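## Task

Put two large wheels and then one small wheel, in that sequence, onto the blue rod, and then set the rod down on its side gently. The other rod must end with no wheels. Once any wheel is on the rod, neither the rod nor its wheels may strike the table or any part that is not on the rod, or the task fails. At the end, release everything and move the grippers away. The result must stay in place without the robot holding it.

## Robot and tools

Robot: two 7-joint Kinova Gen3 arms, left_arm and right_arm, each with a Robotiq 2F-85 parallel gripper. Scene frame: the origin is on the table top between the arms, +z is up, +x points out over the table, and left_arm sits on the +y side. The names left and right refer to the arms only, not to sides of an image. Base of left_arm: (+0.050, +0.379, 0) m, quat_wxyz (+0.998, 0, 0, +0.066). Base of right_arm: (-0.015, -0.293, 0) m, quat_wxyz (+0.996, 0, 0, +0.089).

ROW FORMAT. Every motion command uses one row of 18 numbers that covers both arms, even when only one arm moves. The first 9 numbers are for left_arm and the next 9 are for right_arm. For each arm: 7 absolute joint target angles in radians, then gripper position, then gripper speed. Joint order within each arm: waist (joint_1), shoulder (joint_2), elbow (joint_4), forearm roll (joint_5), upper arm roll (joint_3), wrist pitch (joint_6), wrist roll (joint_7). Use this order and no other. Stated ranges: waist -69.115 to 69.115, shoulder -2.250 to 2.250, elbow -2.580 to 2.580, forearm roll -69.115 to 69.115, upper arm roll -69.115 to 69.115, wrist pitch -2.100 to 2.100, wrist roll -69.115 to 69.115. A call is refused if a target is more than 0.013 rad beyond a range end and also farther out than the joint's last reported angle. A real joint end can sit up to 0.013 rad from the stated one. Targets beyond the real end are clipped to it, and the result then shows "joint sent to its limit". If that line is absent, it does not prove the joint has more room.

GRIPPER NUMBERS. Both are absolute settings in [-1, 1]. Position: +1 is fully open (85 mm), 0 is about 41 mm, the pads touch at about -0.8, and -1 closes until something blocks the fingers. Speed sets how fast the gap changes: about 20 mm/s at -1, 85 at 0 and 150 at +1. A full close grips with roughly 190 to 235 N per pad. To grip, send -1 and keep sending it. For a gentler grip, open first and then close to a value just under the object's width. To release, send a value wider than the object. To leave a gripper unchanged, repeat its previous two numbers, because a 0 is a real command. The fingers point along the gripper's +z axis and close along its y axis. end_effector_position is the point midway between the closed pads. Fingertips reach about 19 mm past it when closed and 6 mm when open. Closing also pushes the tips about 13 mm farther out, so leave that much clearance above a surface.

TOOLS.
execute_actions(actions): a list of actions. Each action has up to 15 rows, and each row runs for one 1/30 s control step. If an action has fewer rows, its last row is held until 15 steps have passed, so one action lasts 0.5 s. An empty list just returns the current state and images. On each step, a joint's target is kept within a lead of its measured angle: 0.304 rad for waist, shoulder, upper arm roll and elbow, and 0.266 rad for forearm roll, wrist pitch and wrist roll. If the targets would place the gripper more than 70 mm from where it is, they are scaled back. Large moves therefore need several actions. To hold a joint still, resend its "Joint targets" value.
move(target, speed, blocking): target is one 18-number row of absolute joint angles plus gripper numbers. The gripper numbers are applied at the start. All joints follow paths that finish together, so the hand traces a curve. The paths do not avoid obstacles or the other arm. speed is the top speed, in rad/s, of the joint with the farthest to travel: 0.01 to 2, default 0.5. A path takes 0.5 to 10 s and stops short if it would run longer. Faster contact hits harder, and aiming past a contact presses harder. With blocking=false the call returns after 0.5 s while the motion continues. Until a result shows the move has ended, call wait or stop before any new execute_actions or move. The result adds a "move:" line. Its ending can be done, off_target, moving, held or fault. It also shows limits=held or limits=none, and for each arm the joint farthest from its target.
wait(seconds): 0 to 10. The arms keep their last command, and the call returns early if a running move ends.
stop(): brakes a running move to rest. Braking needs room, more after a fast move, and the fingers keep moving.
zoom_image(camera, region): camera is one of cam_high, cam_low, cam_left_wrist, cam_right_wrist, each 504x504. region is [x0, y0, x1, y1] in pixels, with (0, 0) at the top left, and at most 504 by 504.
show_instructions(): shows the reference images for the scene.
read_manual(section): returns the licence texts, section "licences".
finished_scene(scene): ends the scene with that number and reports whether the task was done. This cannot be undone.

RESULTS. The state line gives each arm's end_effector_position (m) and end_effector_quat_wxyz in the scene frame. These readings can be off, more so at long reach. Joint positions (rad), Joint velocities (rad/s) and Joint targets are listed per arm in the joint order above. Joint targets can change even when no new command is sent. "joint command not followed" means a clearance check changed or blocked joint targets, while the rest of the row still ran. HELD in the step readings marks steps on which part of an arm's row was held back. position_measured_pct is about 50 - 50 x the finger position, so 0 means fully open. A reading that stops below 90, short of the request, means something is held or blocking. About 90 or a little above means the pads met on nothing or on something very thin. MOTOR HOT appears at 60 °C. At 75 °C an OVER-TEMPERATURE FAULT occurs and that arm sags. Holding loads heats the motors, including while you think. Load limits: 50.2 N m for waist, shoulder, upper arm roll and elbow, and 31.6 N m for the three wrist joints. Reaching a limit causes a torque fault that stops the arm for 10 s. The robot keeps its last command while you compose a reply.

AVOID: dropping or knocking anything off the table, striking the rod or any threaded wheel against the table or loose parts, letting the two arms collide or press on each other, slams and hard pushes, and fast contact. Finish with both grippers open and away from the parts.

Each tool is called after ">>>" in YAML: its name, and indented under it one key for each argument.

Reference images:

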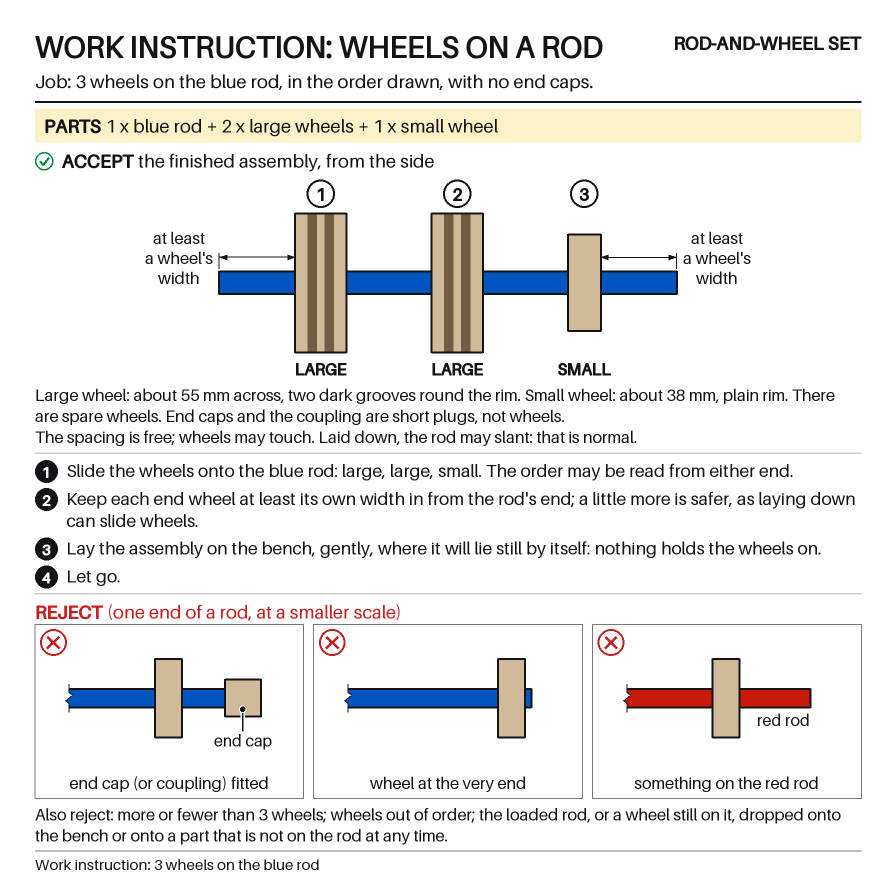

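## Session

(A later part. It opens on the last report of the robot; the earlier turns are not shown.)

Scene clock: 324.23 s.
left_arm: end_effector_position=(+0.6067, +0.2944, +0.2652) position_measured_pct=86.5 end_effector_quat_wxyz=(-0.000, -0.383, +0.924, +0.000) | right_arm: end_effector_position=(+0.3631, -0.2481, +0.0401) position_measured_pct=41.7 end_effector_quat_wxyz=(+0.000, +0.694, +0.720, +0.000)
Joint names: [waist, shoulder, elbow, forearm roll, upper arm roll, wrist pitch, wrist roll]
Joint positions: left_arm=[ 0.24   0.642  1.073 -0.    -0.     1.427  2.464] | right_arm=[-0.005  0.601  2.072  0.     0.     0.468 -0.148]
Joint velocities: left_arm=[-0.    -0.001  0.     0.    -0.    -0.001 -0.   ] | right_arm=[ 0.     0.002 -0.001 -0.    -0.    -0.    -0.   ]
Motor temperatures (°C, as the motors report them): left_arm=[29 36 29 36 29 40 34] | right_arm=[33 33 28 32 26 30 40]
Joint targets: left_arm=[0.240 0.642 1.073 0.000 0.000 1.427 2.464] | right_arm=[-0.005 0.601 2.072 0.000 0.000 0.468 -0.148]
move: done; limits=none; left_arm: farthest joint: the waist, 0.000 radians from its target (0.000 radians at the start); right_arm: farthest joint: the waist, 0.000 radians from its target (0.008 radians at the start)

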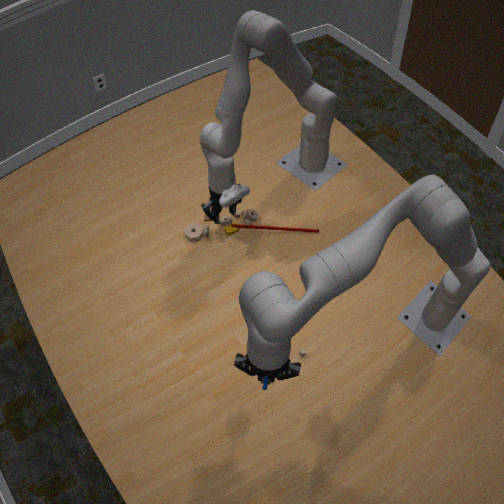

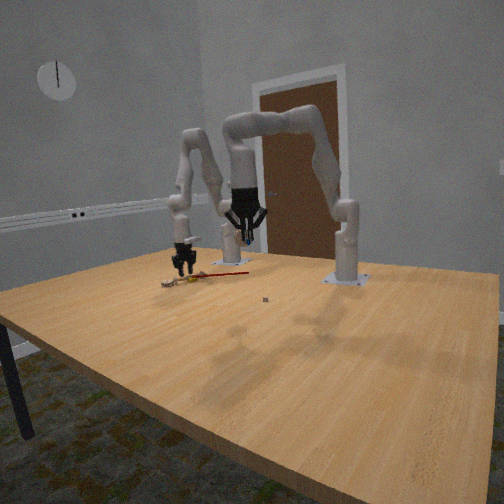

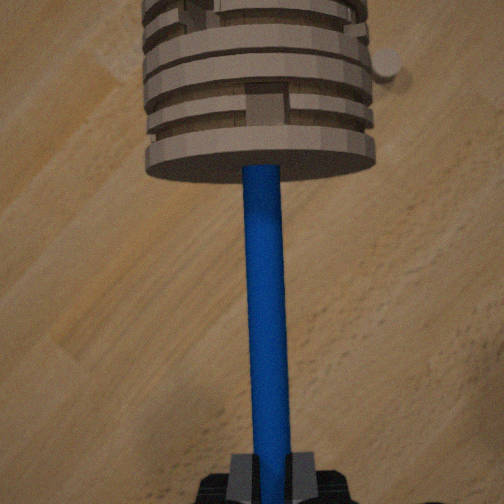

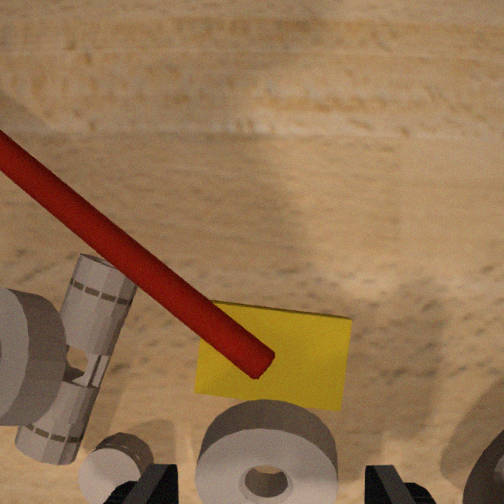

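>>> move:
  target: [0.2397,0.6416,1.0732,0,0,1.4268,2.464,-1,0, -0.0052,0.6478,2.0814,0,0,0.4124,-0.148,0.17,0]
  speed: 0.1

Scene clock: 328.37 s.
left_arm: end_effector_position=(+0.6067, +0.2944, +0.2652) position_measured_pct=86.5 end_effector_quat_wxyz=(-0.000, -0.383, +0.924, +0.000) | right_arm: end_effector_position=(+0.3631, -0.2481, +0.0212) position_measured_pct=41.7 end_effector_quat_wxyz=(+0.000, +0.694, +0.720, +0.000)
Joint names: [waist, shoulder, elbow, forearm roll, upper arm roll, wrist pitch, wrist roll]
Joint positions: left_arm=[ 0.24   0.642  1.073 -0.    -0.     1.427  2.464] | right_arm=[-0.005  0.647  2.081  0.    -0.     0.412 -0.148]
Joint velocities: left_arm=[-0.001  0.    -0.     0.001  0.    -0.     0.001] | right_arm=[-0.     0.003  0.001 -0.    -0.    -0.    -0.   ]
Motor temperatures (°C, as the motors report them): left_arm=[29 36 29 36 29 40 34] | right_arm=[33 33 28 32 26 30 40]
Joint targets: left_arm=[0.240 0.642 1.073 0.000 0.000 1.427 2.464] | right_arm=[-0.005 0.648 2.081 0.000 0.000 0.412 -0.148]
move: done; limits=none; left_arm: farthest joint: the waist, 0.000 radians from its target (0.000 radians at the start); right_arm: farthest joint: the waist, 0.000 radians from its target (0.000 radians at the start)

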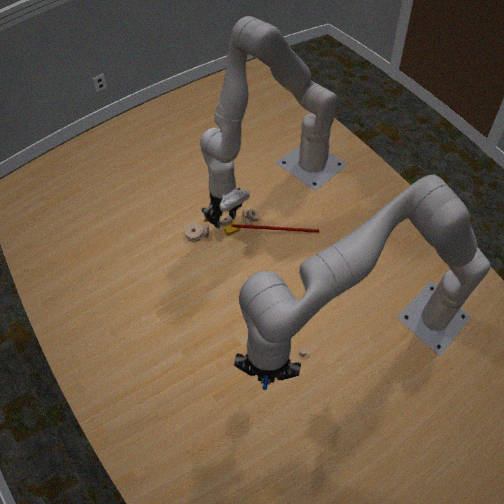

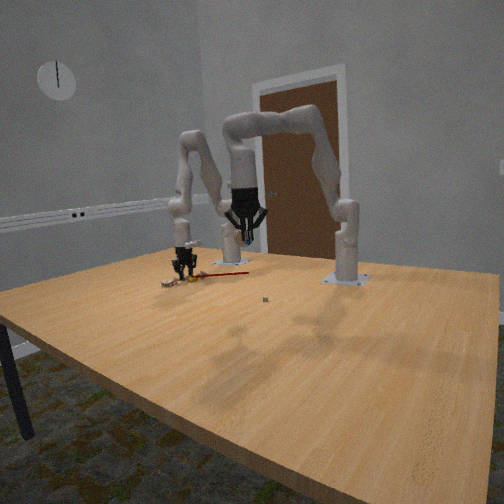

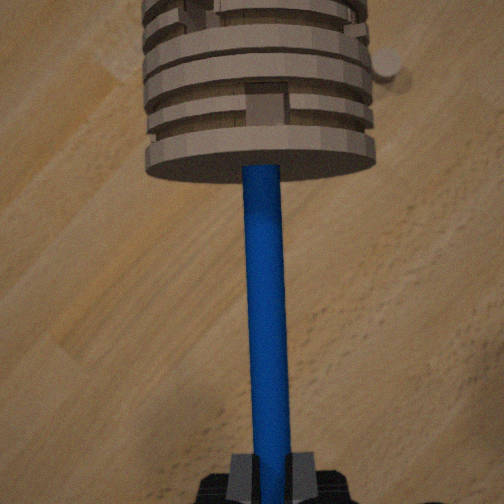

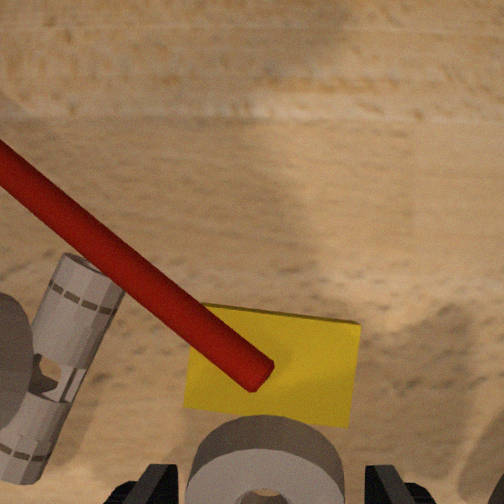

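>>> move:
  target: [0.2397,0.6416,1.0732,0,0,1.4268,2.464,-1,0, -0.0052,0.6478,2.0814,0,0,0.4124,-0.148,-1,0]
  speed: 0.1

>>> move:
  target: [0.2397,0.6416,1.0732,0,0,1.4268,2.464,-1,0, -0.0052,0.5312,2.0501,0,0,0.5603,-0.148,-1,0]
  speed: 0.4

>>> move:
  target: [0.2397,0.6416,1.0732,0,0,1.4268,2.464,-1,0, -0.607,0.9655,2.1475,0,0,-1.5422,-1.5708,-1,0]
  speed: 1.0

Scene clock: 331.60 s.
left_arm: end_effector_position=(+0.6067, +0.2944, +0.2652) position_measured_pct=86.5 end_effector_quat_wxyz=(-0.000, -0.383, +0.924, +0.000) | right_arm: end_effector_position=(+0.3630, -0.2481, +0.0216) position_measured_pct=56.3 end_effector_quat_wxyz=(+0.000, +0.694, +0.720, +0.000)
Joint names: [waist, shoulder, elbow, forearm roll, upper arm roll, wrist pitch, wrist roll]
Joint positions: left_arm=[ 0.24   0.642  1.073 -0.    -0.     1.427  2.464] | right_arm=[-0.005  0.646  2.082 -0.     0.     0.413 -0.148]
Joint velocities: left_arm=[-0.001 -0.     0.    -0.001  0.    -0.     0.   ] | right_arm=[ 0. -0.  0. -0. -0. -0. -0.]
Motor temperatures (°C, as the motors report them): left_arm=[29 36 29 36 29 40 34] | right_arm=[33 33 28 32 26 30 40]
Joint targets: left_arm=[0.240 0.642 1.073 0.000 0.000 1.427 2.464] | right_arm=[-0.005 0.648 2.081 0.000 0.000 0.412 -0.148]
move: done; limits=none; left_arm: farthest joint: the waist, 0.000 radians from its target (0.000 radians at the start); right_arm: farthest joint: the shoulder, 0.002 radians from its target (0.000 radians at the start)

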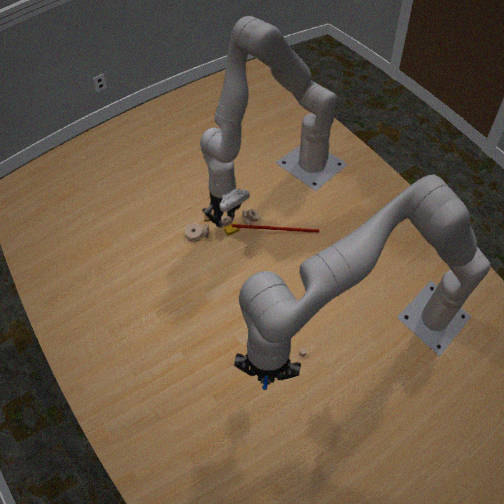

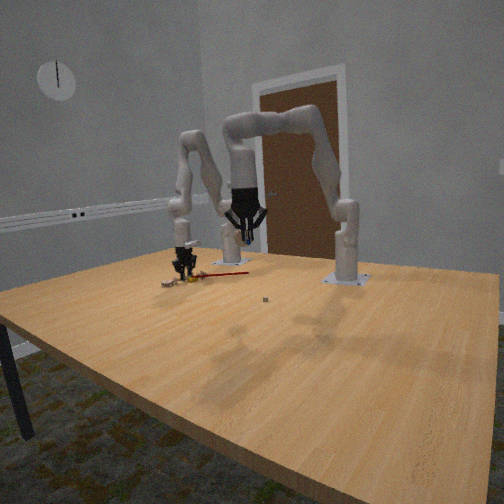

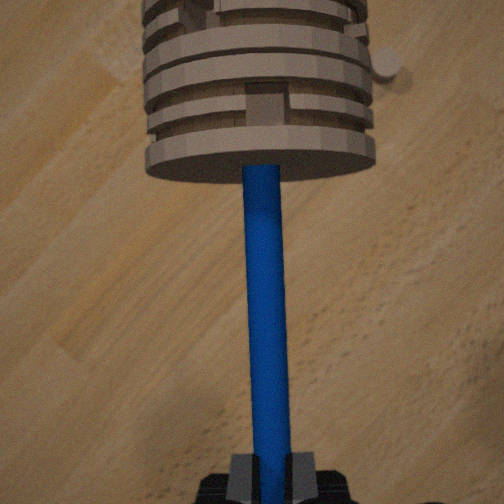

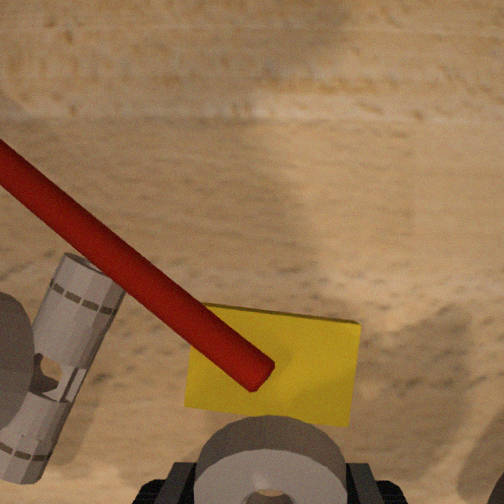

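Scene clock: 332.50 s.
left_arm: end_effector_position=(+0.6067, +0.2944, +0.2652) position_measured_pct=86.5 end_effector_quat_wxyz=(-0.000, -0.383, +0.924, +0.000) | right_arm: end_effector_position=(+0.3633, -0.2481, +0.0699) position_measured_pct=56.3 end_effector_quat_wxyz=(-0.000, +0.694, +0.720, -0.000)
Joint names: [waist, shoulder, elbow, forearm roll, upper arm roll, wrist pitch, wrist roll]
Joint positions: left_arm=[ 0.24   0.642  1.073 -0.    -0.     1.427  2.464] | right_arm=[-0.005  0.531  2.05  -0.     0.     0.56  -0.148]
Joint velocities: left_arm=[-0.     0.     0.    -0.001 -0.    -0.    -0.   ] | right_arm=[-0.    -0.002 -0.002  0.    -0.     0.     0.   ]
Motor temperatures (°C, as the motors report them): left_arm=[29 36 29 36 29 40 34] | right_arm=[33 33 28 32 26 30 40]
Joint targets: left_arm=[0.240 0.642 1.073 0.000 0.000 1.427 2.464] | right_arm=[-0.005 0.531 2.050 0.000 0.000 0.560 -0.148]
move: done; limits=none; left_arm: farthest joint: the waist, 0.000 radians from its target (0.000 radians at the start); right_arm: farthest joint: the waist, 0.000 radians from its target (0.000 radians at the start)

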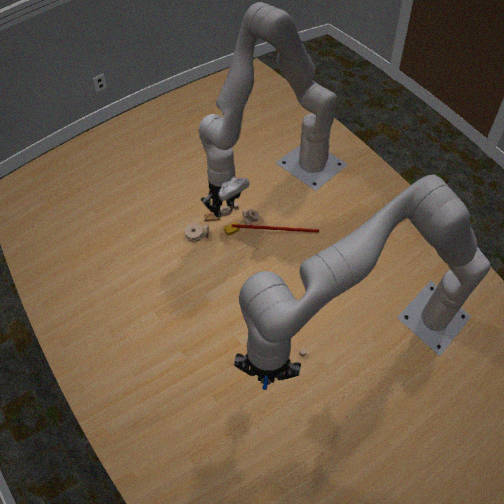

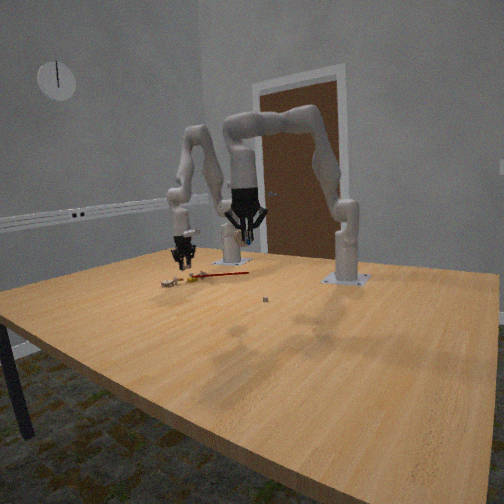

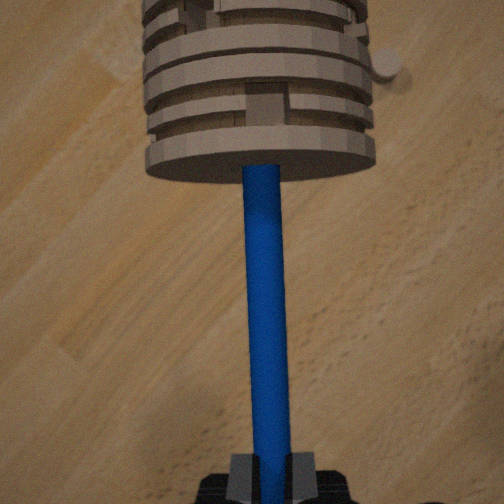

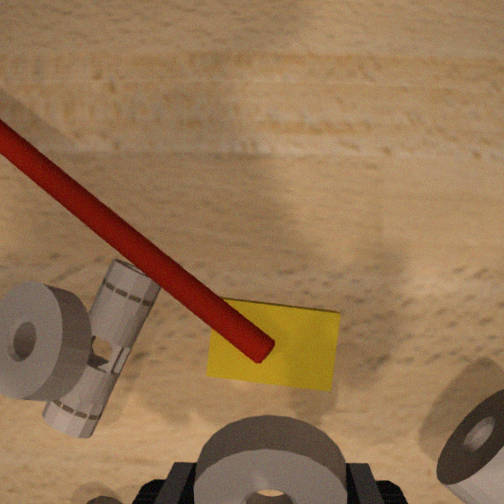

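Scene clock: 335.20 s.
left_arm: end_effector_position=(+0.6067, +0.2944, +0.2652) position_measured_pct=86.5 end_effector_quat_wxyz=(-0.000, -0.383, +0.924, +0.000) | right_arm: end_effector_position=(+0.4737, +0.1604, +0.2102) position_measured_pct=56.3 end_effector_quat_wxyz=(-0.271, +0.653, +0.271, +0.653)
Joint names: [waist, shoulder, elbow, forearm roll, upper arm roll, wrist pitch, wrist roll]
Joint positions: left_arm=[ 0.24   0.642  1.073 -0.    -0.     1.427  2.464] | right_arm=[-0.607  0.965  2.148  0.    -0.    -1.542 -1.571]
Joint velocities: left_arm=[-0.001 -0.001  0.     0.001  0.    -0.    -0.001] | right_arm=[-0.003  0.002  0.001 -0.     0.    -0.    -0.   ]
Motor temperatures (°C, as the motors report them): left_arm=[29 36 29 36 29 40 34] | right_arm=[33 33 28 32 26 30 40]
Joint targets: left_arm=[0.240 0.642 1.073 0.000 0.000 1.427 2.464] | right_arm=[-0.607 0.966 2.147 0.000 0.000 -1.542 -1.571]
move: done; limits=none; left_arm: farthest joint: the waist, 0.000 radians from its target (0.000 radians at the start); right_arm: farthest joint: the waist, 0.000 radians from its target (0.602 radians at the start)

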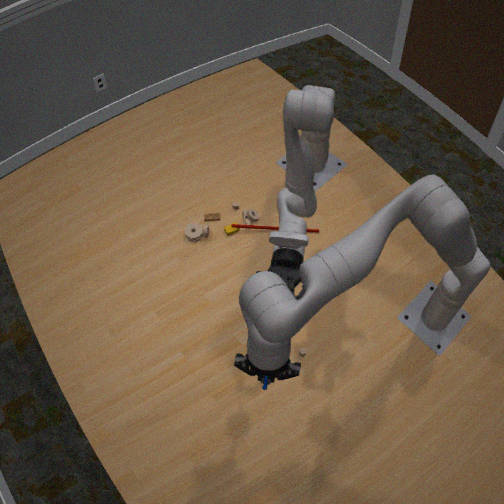

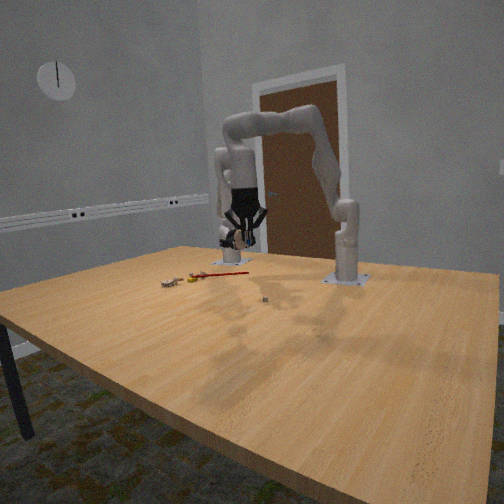

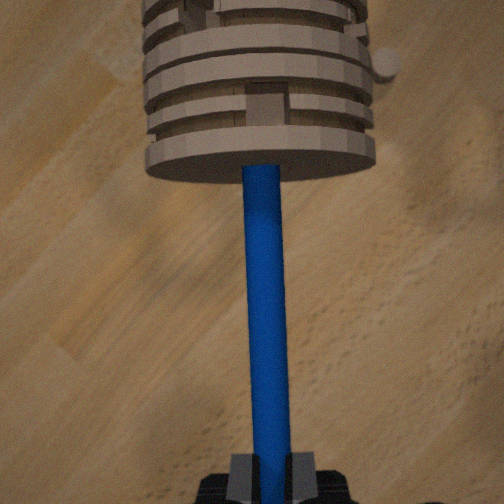

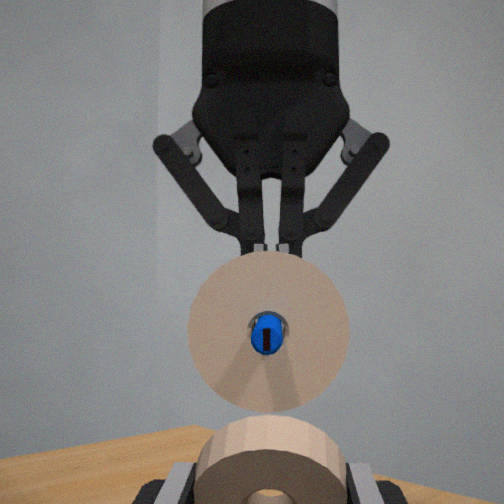

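>>> zoom_image:
  camera: "cam_right_wrist"
  region: [140, 300, 400, 504]

Region (140, 300, 400, 504) of cam_right_wrist's 504x504 image, scaled by 1.938; it fills the top 395 rows of this view, and the rest is white.

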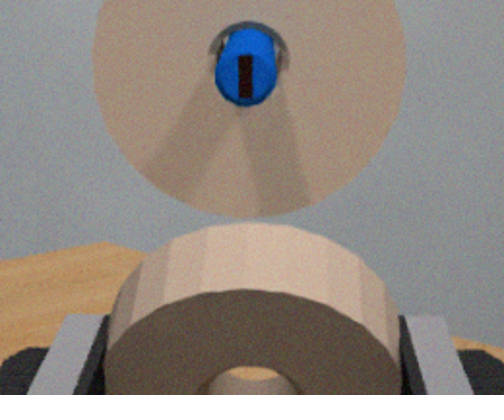

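>>> move:
  target: [0.2397,0.6416,1.0732,0,0,1.4268,2.464,-1,0, -0.607,0.9702,2.0667,0,0,-1.4661,-1.5708,-1,0]
  speed: 0.2

>>> zoom_image:
  camera: "cam_right_wrist"
  region: [140, 300, 400, 504]

Scene clock: 348.13 s.
left_arm: end_effector_position=(+0.6067, +0.2944, +0.2652) position_measured_pct=86.5 end_effector_quat_wxyz=(-0.000, -0.383, +0.924, +0.000) | right_arm: end_effector_position=(+0.4912, +0.1782, +0.2100) position_measured_pct=56.3 end_effector_quat_wxyz=(-0.271, +0.653, +0.271, +0.653)
Joint names: [waist, shoulder, elbow, forearm roll, upper arm roll, wrist pitch, wrist roll]
Joint positions: left_arm=[ 0.24   0.642  1.073 -0.    -0.     1.427  2.464] | right_arm=[-0.607  0.97   2.067 -0.     0.    -1.466 -1.571]
Joint velocities: left_arm=[-0.    -0.001  0.    -0.001  0.    -0.     0.001] | right_arm=[-0.  0.  0. -0. -0.  0.  0.]
Motor temperatures (°C, as the motors report them): left_arm=[29 36 29 36 29 40 34] | right_arm=[33 33 28 32 26 30 40]
Joint targets: left_arm=[0.240 0.642 1.073 0.000 0.000 1.427 2.464] | right_arm=[-0.607 0.970 2.067 0.000 0.000 -1.466 -1.571]
move: done; limits=none; left_arm: farthest joint: the waist, 0.000 radians from its target (0.000 radians at the start); right_arm: farthest joint: the waist, 0.000 radians from its target (0.000 radians at the start)

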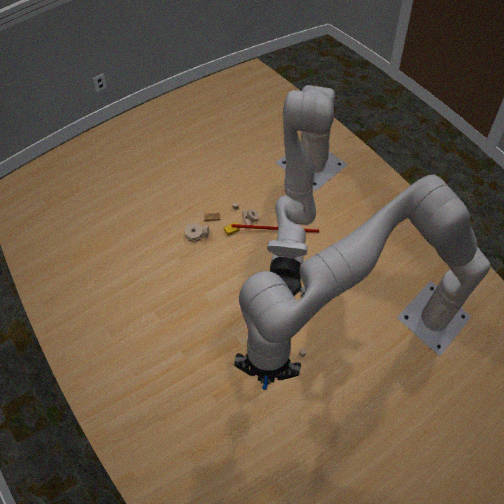

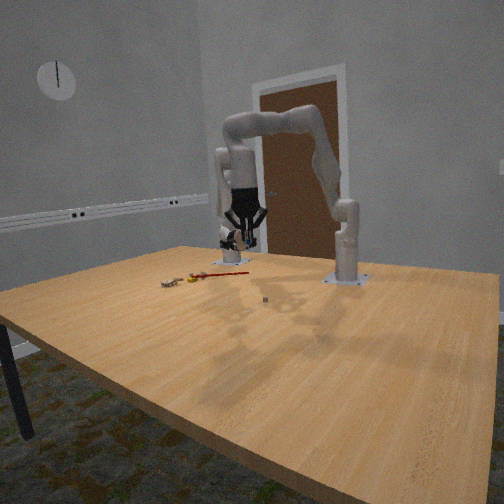

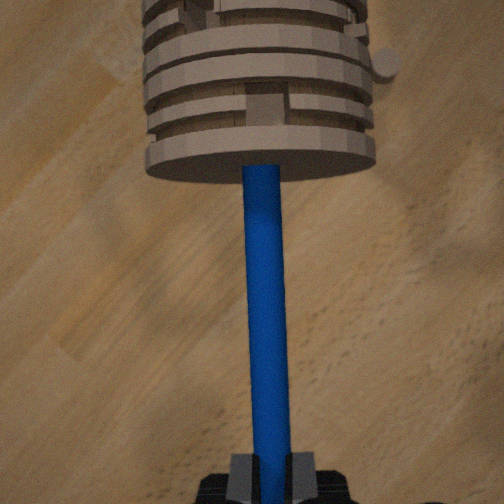

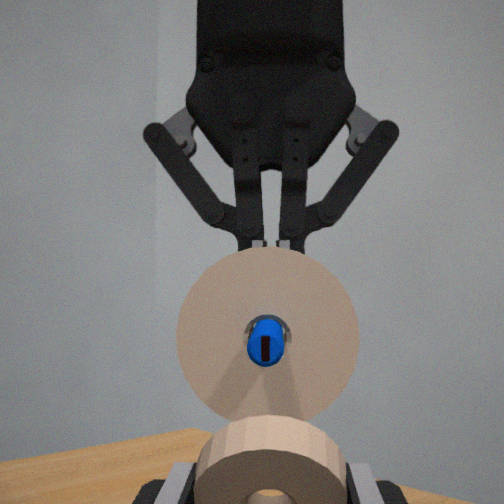

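Region (140, 300, 400, 504) of cam_right_wrist's 504x504 image, scaled by 1.938; it fills the top 395 rows of this view, and the rest is white.

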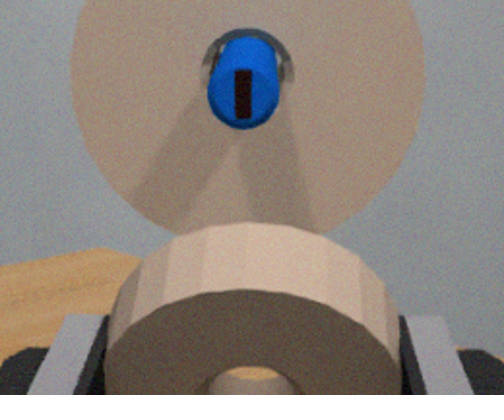

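>>> move:
  target: [0.2397,0.6416,1.0732,0,0,1.4268,2.464,-1,0, -0.607,0.976,2.3205,0,0,-1.7257,-1.5708,-1,0]
  speed: 0.5

>>> move:
  target: [0.2397,0.6416,1.0732,0,0,1.4268,2.464,-1,0, -0.349,0.6601,1.7593,0,0,0.7222,-1.5708,-1,0]
  speed: 1.0

>>> move:
  target: [0.2397,0.6416,1.0732,0,0,1.4268,2.464,-1,0, -0.349,0.7479,1.7854,0,0,0.6083,-1.5708,-1,0]
  speed: 0.15

Scene clock: 372.47 s.
left_arm: end_effector_position=(+0.6067, +0.2944, +0.2652) position_measured_pct=86.5 end_effector_quat_wxyz=(-0.000, -0.383, +0.924, +0.000) | right_arm: end_effector_position=(+0.4347, +0.1217, +0.2100) position_measured_pct=56.3 end_effector_quat_wxyz=(-0.271, +0.653, +0.271, +0.653)
Joint names: [waist, shoulder, elbow, forearm roll, upper arm roll, wrist pitch, wrist roll]
Joint positions: left_arm=[ 0.24   0.642  1.073 -0.    -0.     1.427  2.464] | right_arm=[-0.607  0.976  2.32   0.    -0.    -1.726 -1.571]
Joint velocities: left_arm=[ 0.    -0.001  0.    -0.002 -0.    -0.     0.   ] | right_arm=[-0. -0.  0. -0. -0. -0.  0.]
Motor temperatures (°C, as the motors report them): left_arm=[29 36 29 36 29 40 34] | right_arm=[33 33 28 32 26 30 40]
Joint targets: left_arm=[0.240 0.642 1.073 0.000 0.000 1.427 2.464] | right_arm=[-0.607 0.976 2.321 0.000 0.000 -1.726 -1.571]
move: done; limits=none; left_arm: farthest joint: the waist, 0.000 radians from its target (0.000 radians at the start); right_arm: farthest joint: the waist, 0.000 radians from its target (0.000 radians at the start)

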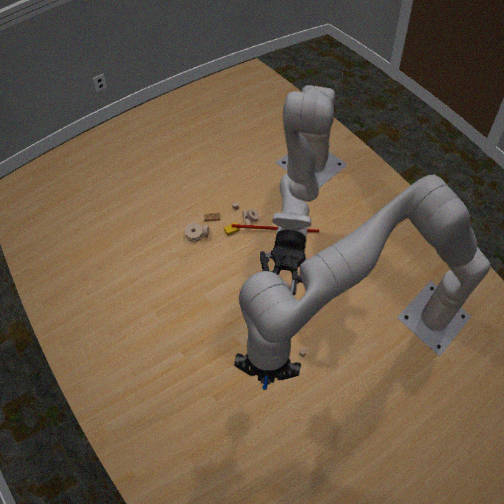

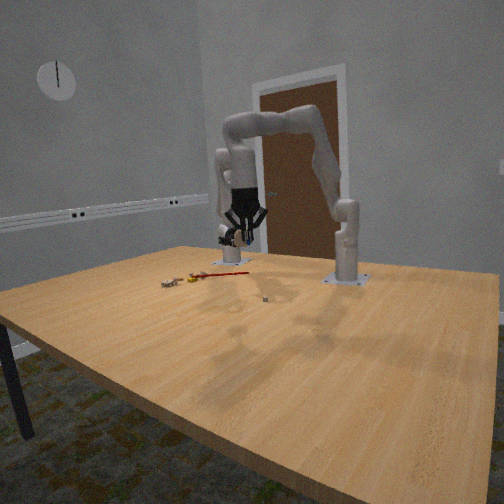

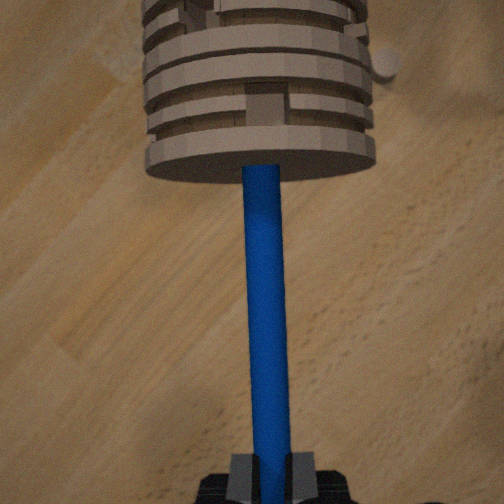

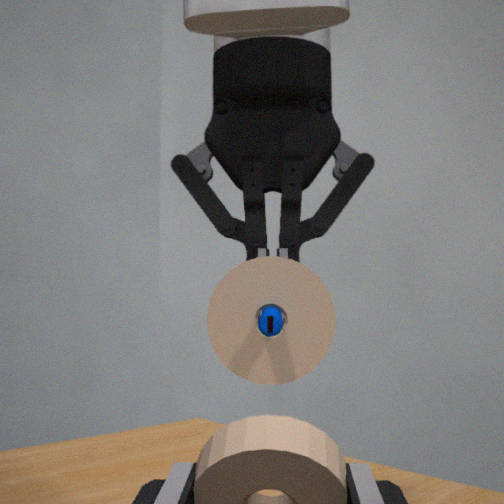

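Scene clock: 375.47 s.
left_arm: end_effector_position=(+0.6067, +0.2944, +0.2652) position_measured_pct=86.5 end_effector_quat_wxyz=(-0.000, -0.383, +0.924, +0.000) | right_arm: end_effector_position=(+0.3999, -0.0800, +0.0699) position_measured_pct=56.3 end_effector_quat_wxyz=(+0.000, +0.965, +0.261, -0.000)
Joint names: [waist, shoulder, elbow, forearm roll, upper arm roll, wrist pitch, wrist roll]
Joint positions: left_arm=[ 0.24   0.642  1.073 -0.    -0.     1.427  2.464] | right_arm=[-0.349  0.66   1.759  0.     0.     0.722 -1.571]
Joint velocities: left_arm=[ 0.  0. -0. -0.  0.  0. -0.] | right_arm=[ 0.002 -0.001 -0.001  0.    -0.     0.    -0.   ]
Motor temperatures (°C, as the motors report them): left_arm=[29 36 29 36 29 40 34] | right_arm=[33 33 28 32 26 30 40]
Joint targets: left_arm=[0.240 0.642 1.073 0.000 0.000 1.427 2.464] | right_arm=[-0.349 0.660 1.759 0.000 0.000 0.722 -1.571]
move: done; limits=none; left_arm: farthest joint: the waist, 0.000 radians from its target (0.000 radians at the start); right_arm: farthest joint: the waist, 0.000 radians from its target (0.258 radians at the start)

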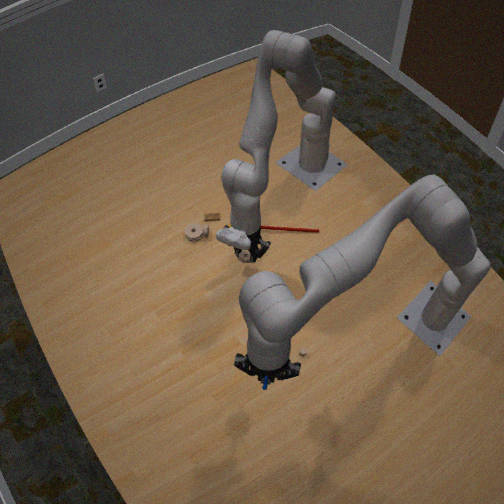

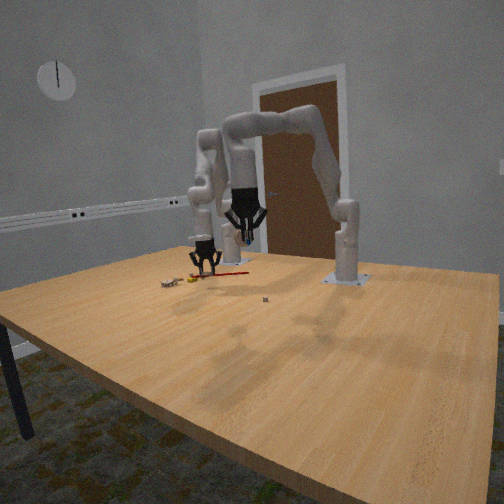

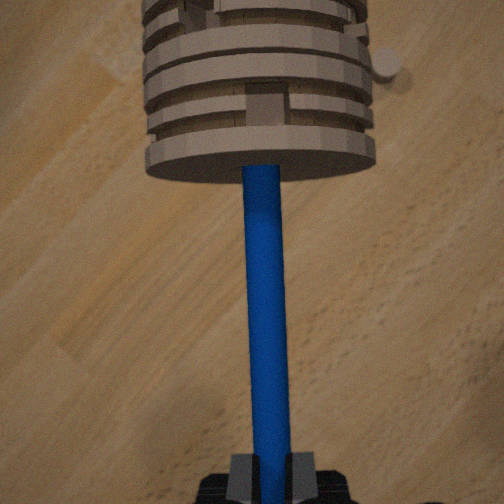

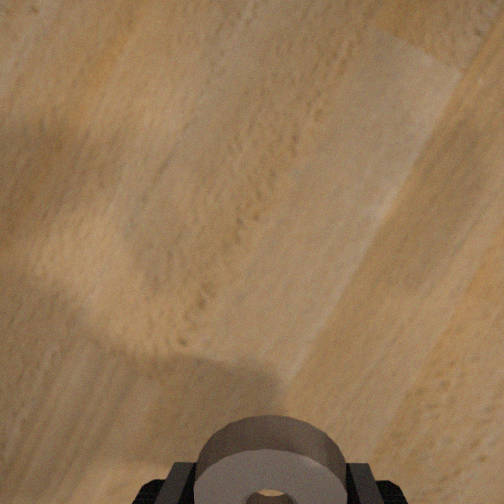

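Scene clock: 376.57 s.
left_arm: end_effector_position=(+0.6067, +0.2944, +0.2652) position_measured_pct=86.5 end_effector_quat_wxyz=(-0.000, -0.383, +0.924, +0.000) | right_arm: end_effector_position=(+0.4000, -0.0800, +0.0241) position_measured_pct=56.3 end_effector_quat_wxyz=(-0.000, +0.965, +0.261, +0.000)
Joint names: [waist, shoulder, elbow, forearm roll, upper arm roll, wrist pitch, wrist roll]
Joint positions: left_arm=[ 0.24   0.642  1.073 -0.    -0.     1.427  2.464] | right_arm=[-0.349  0.748  1.785  0.     0.     0.608 -1.571]
Joint velocities: left_arm=[-0.     0.001  0.    -0.001  0.     0.    -0.   ] | right_arm=[ 0.     0.002  0.001 -0.    -0.    -0.     0.   ]
Motor temperatures (°C, as the motors report them): left_arm=[29 36 29 36 29 40 34] | right_arm=[33 33 28 32 26 30 40]
Joint targets: left_arm=[0.240 0.642 1.073 0.000 0.000 1.427 2.464] | right_arm=[-0.349 0.748 1.785 0.000 0.000 0.608 -1.571]
move: done; limits=none; left_arm: farthest joint: the waist, 0.000 radians from its target (0.000 radians at the start); right_arm: farthest joint: the waist, 0.000 radians from its target (0.000 radians at the start)

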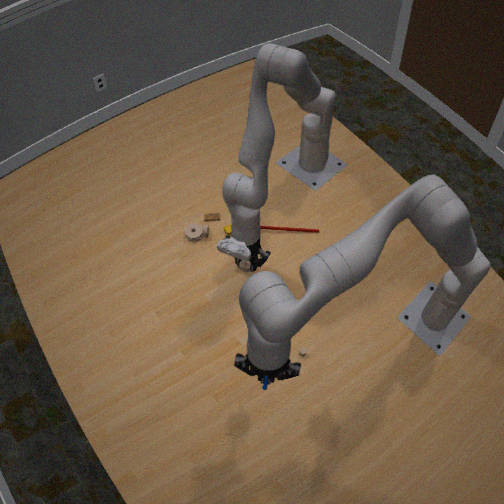

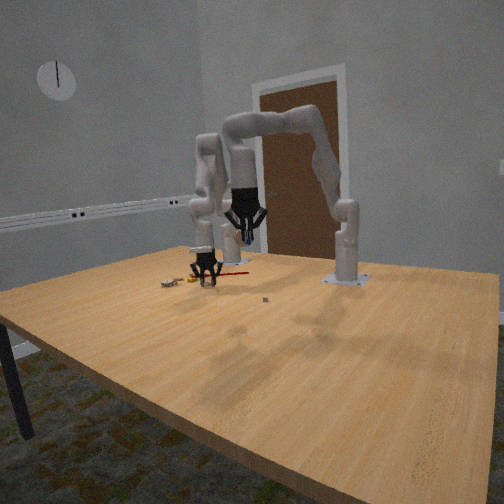

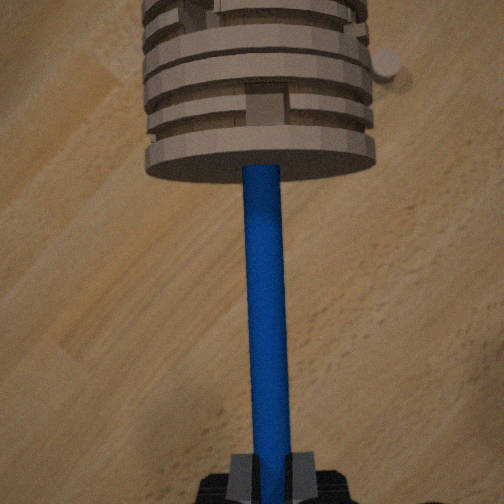

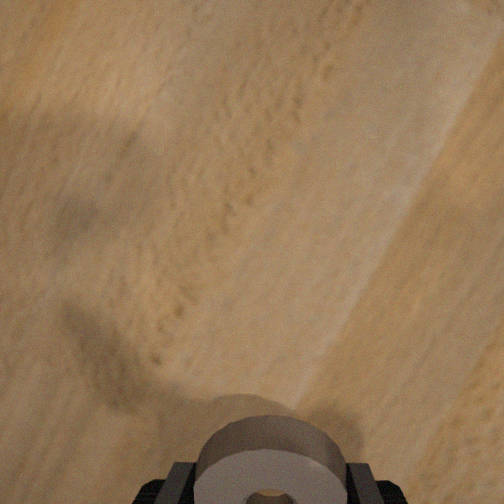

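>>> execute_actions:
  actions: []

Scene clock: 385.83 s.
left_arm: end_effector_position=(+0.6067, +0.2944, +0.2652) position_measured_pct=86.5 end_effector_quat_wxyz=(-0.000, -0.383, +0.924, +0.000) | right_arm: end_effector_position=(+0.3999, -0.0801, +0.0240) position_measured_pct=56.3 end_effector_quat_wxyz=(+0.000, +0.965, +0.261, -0.000)
Joint names: [waist, shoulder, elbow, forearm roll, upper arm roll, wrist pitch, wrist roll]
Joint positions: left_arm=[ 0.24   0.642  1.073 -0.    -0.     1.427  2.464] | right_arm=[-0.349  0.748  1.785 -0.     0.     0.608 -1.571]
Joint velocities: left_arm=[ 0.001 -0.     0.     0.002 -0.    -0.001  0.   ] | right_arm=[-0.     0.     0.001 -0.     0.     0.    -0.   ]
Motor temperatures (°C, as the motors report them): left_arm=[29 36 29 36 29 40 34] | right_arm=[33 33 28 32 26 30 40]
Joint targets: left_arm=[0.240 0.642 1.073 0.000 0.000 1.427 2.464] | right_arm=[-0.349 0.748 1.785 0.000 0.000 0.608 -1.571]

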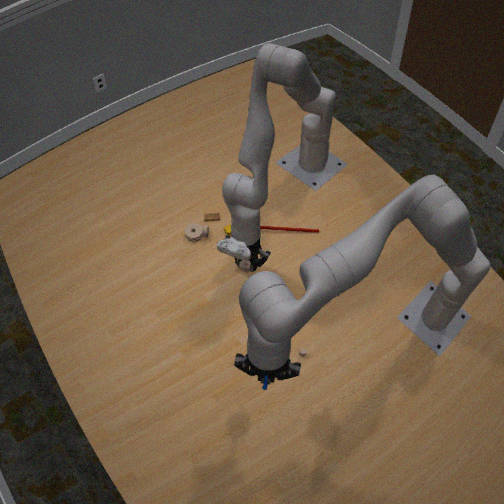

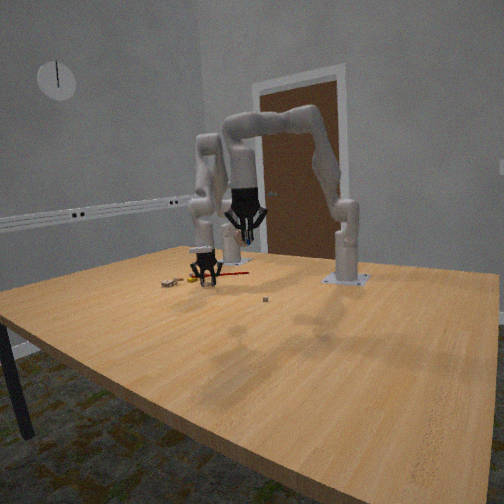

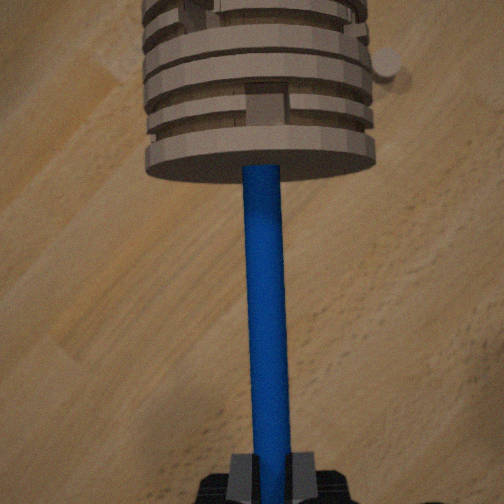

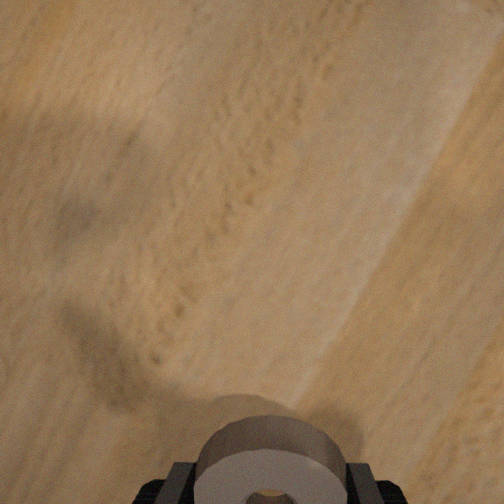

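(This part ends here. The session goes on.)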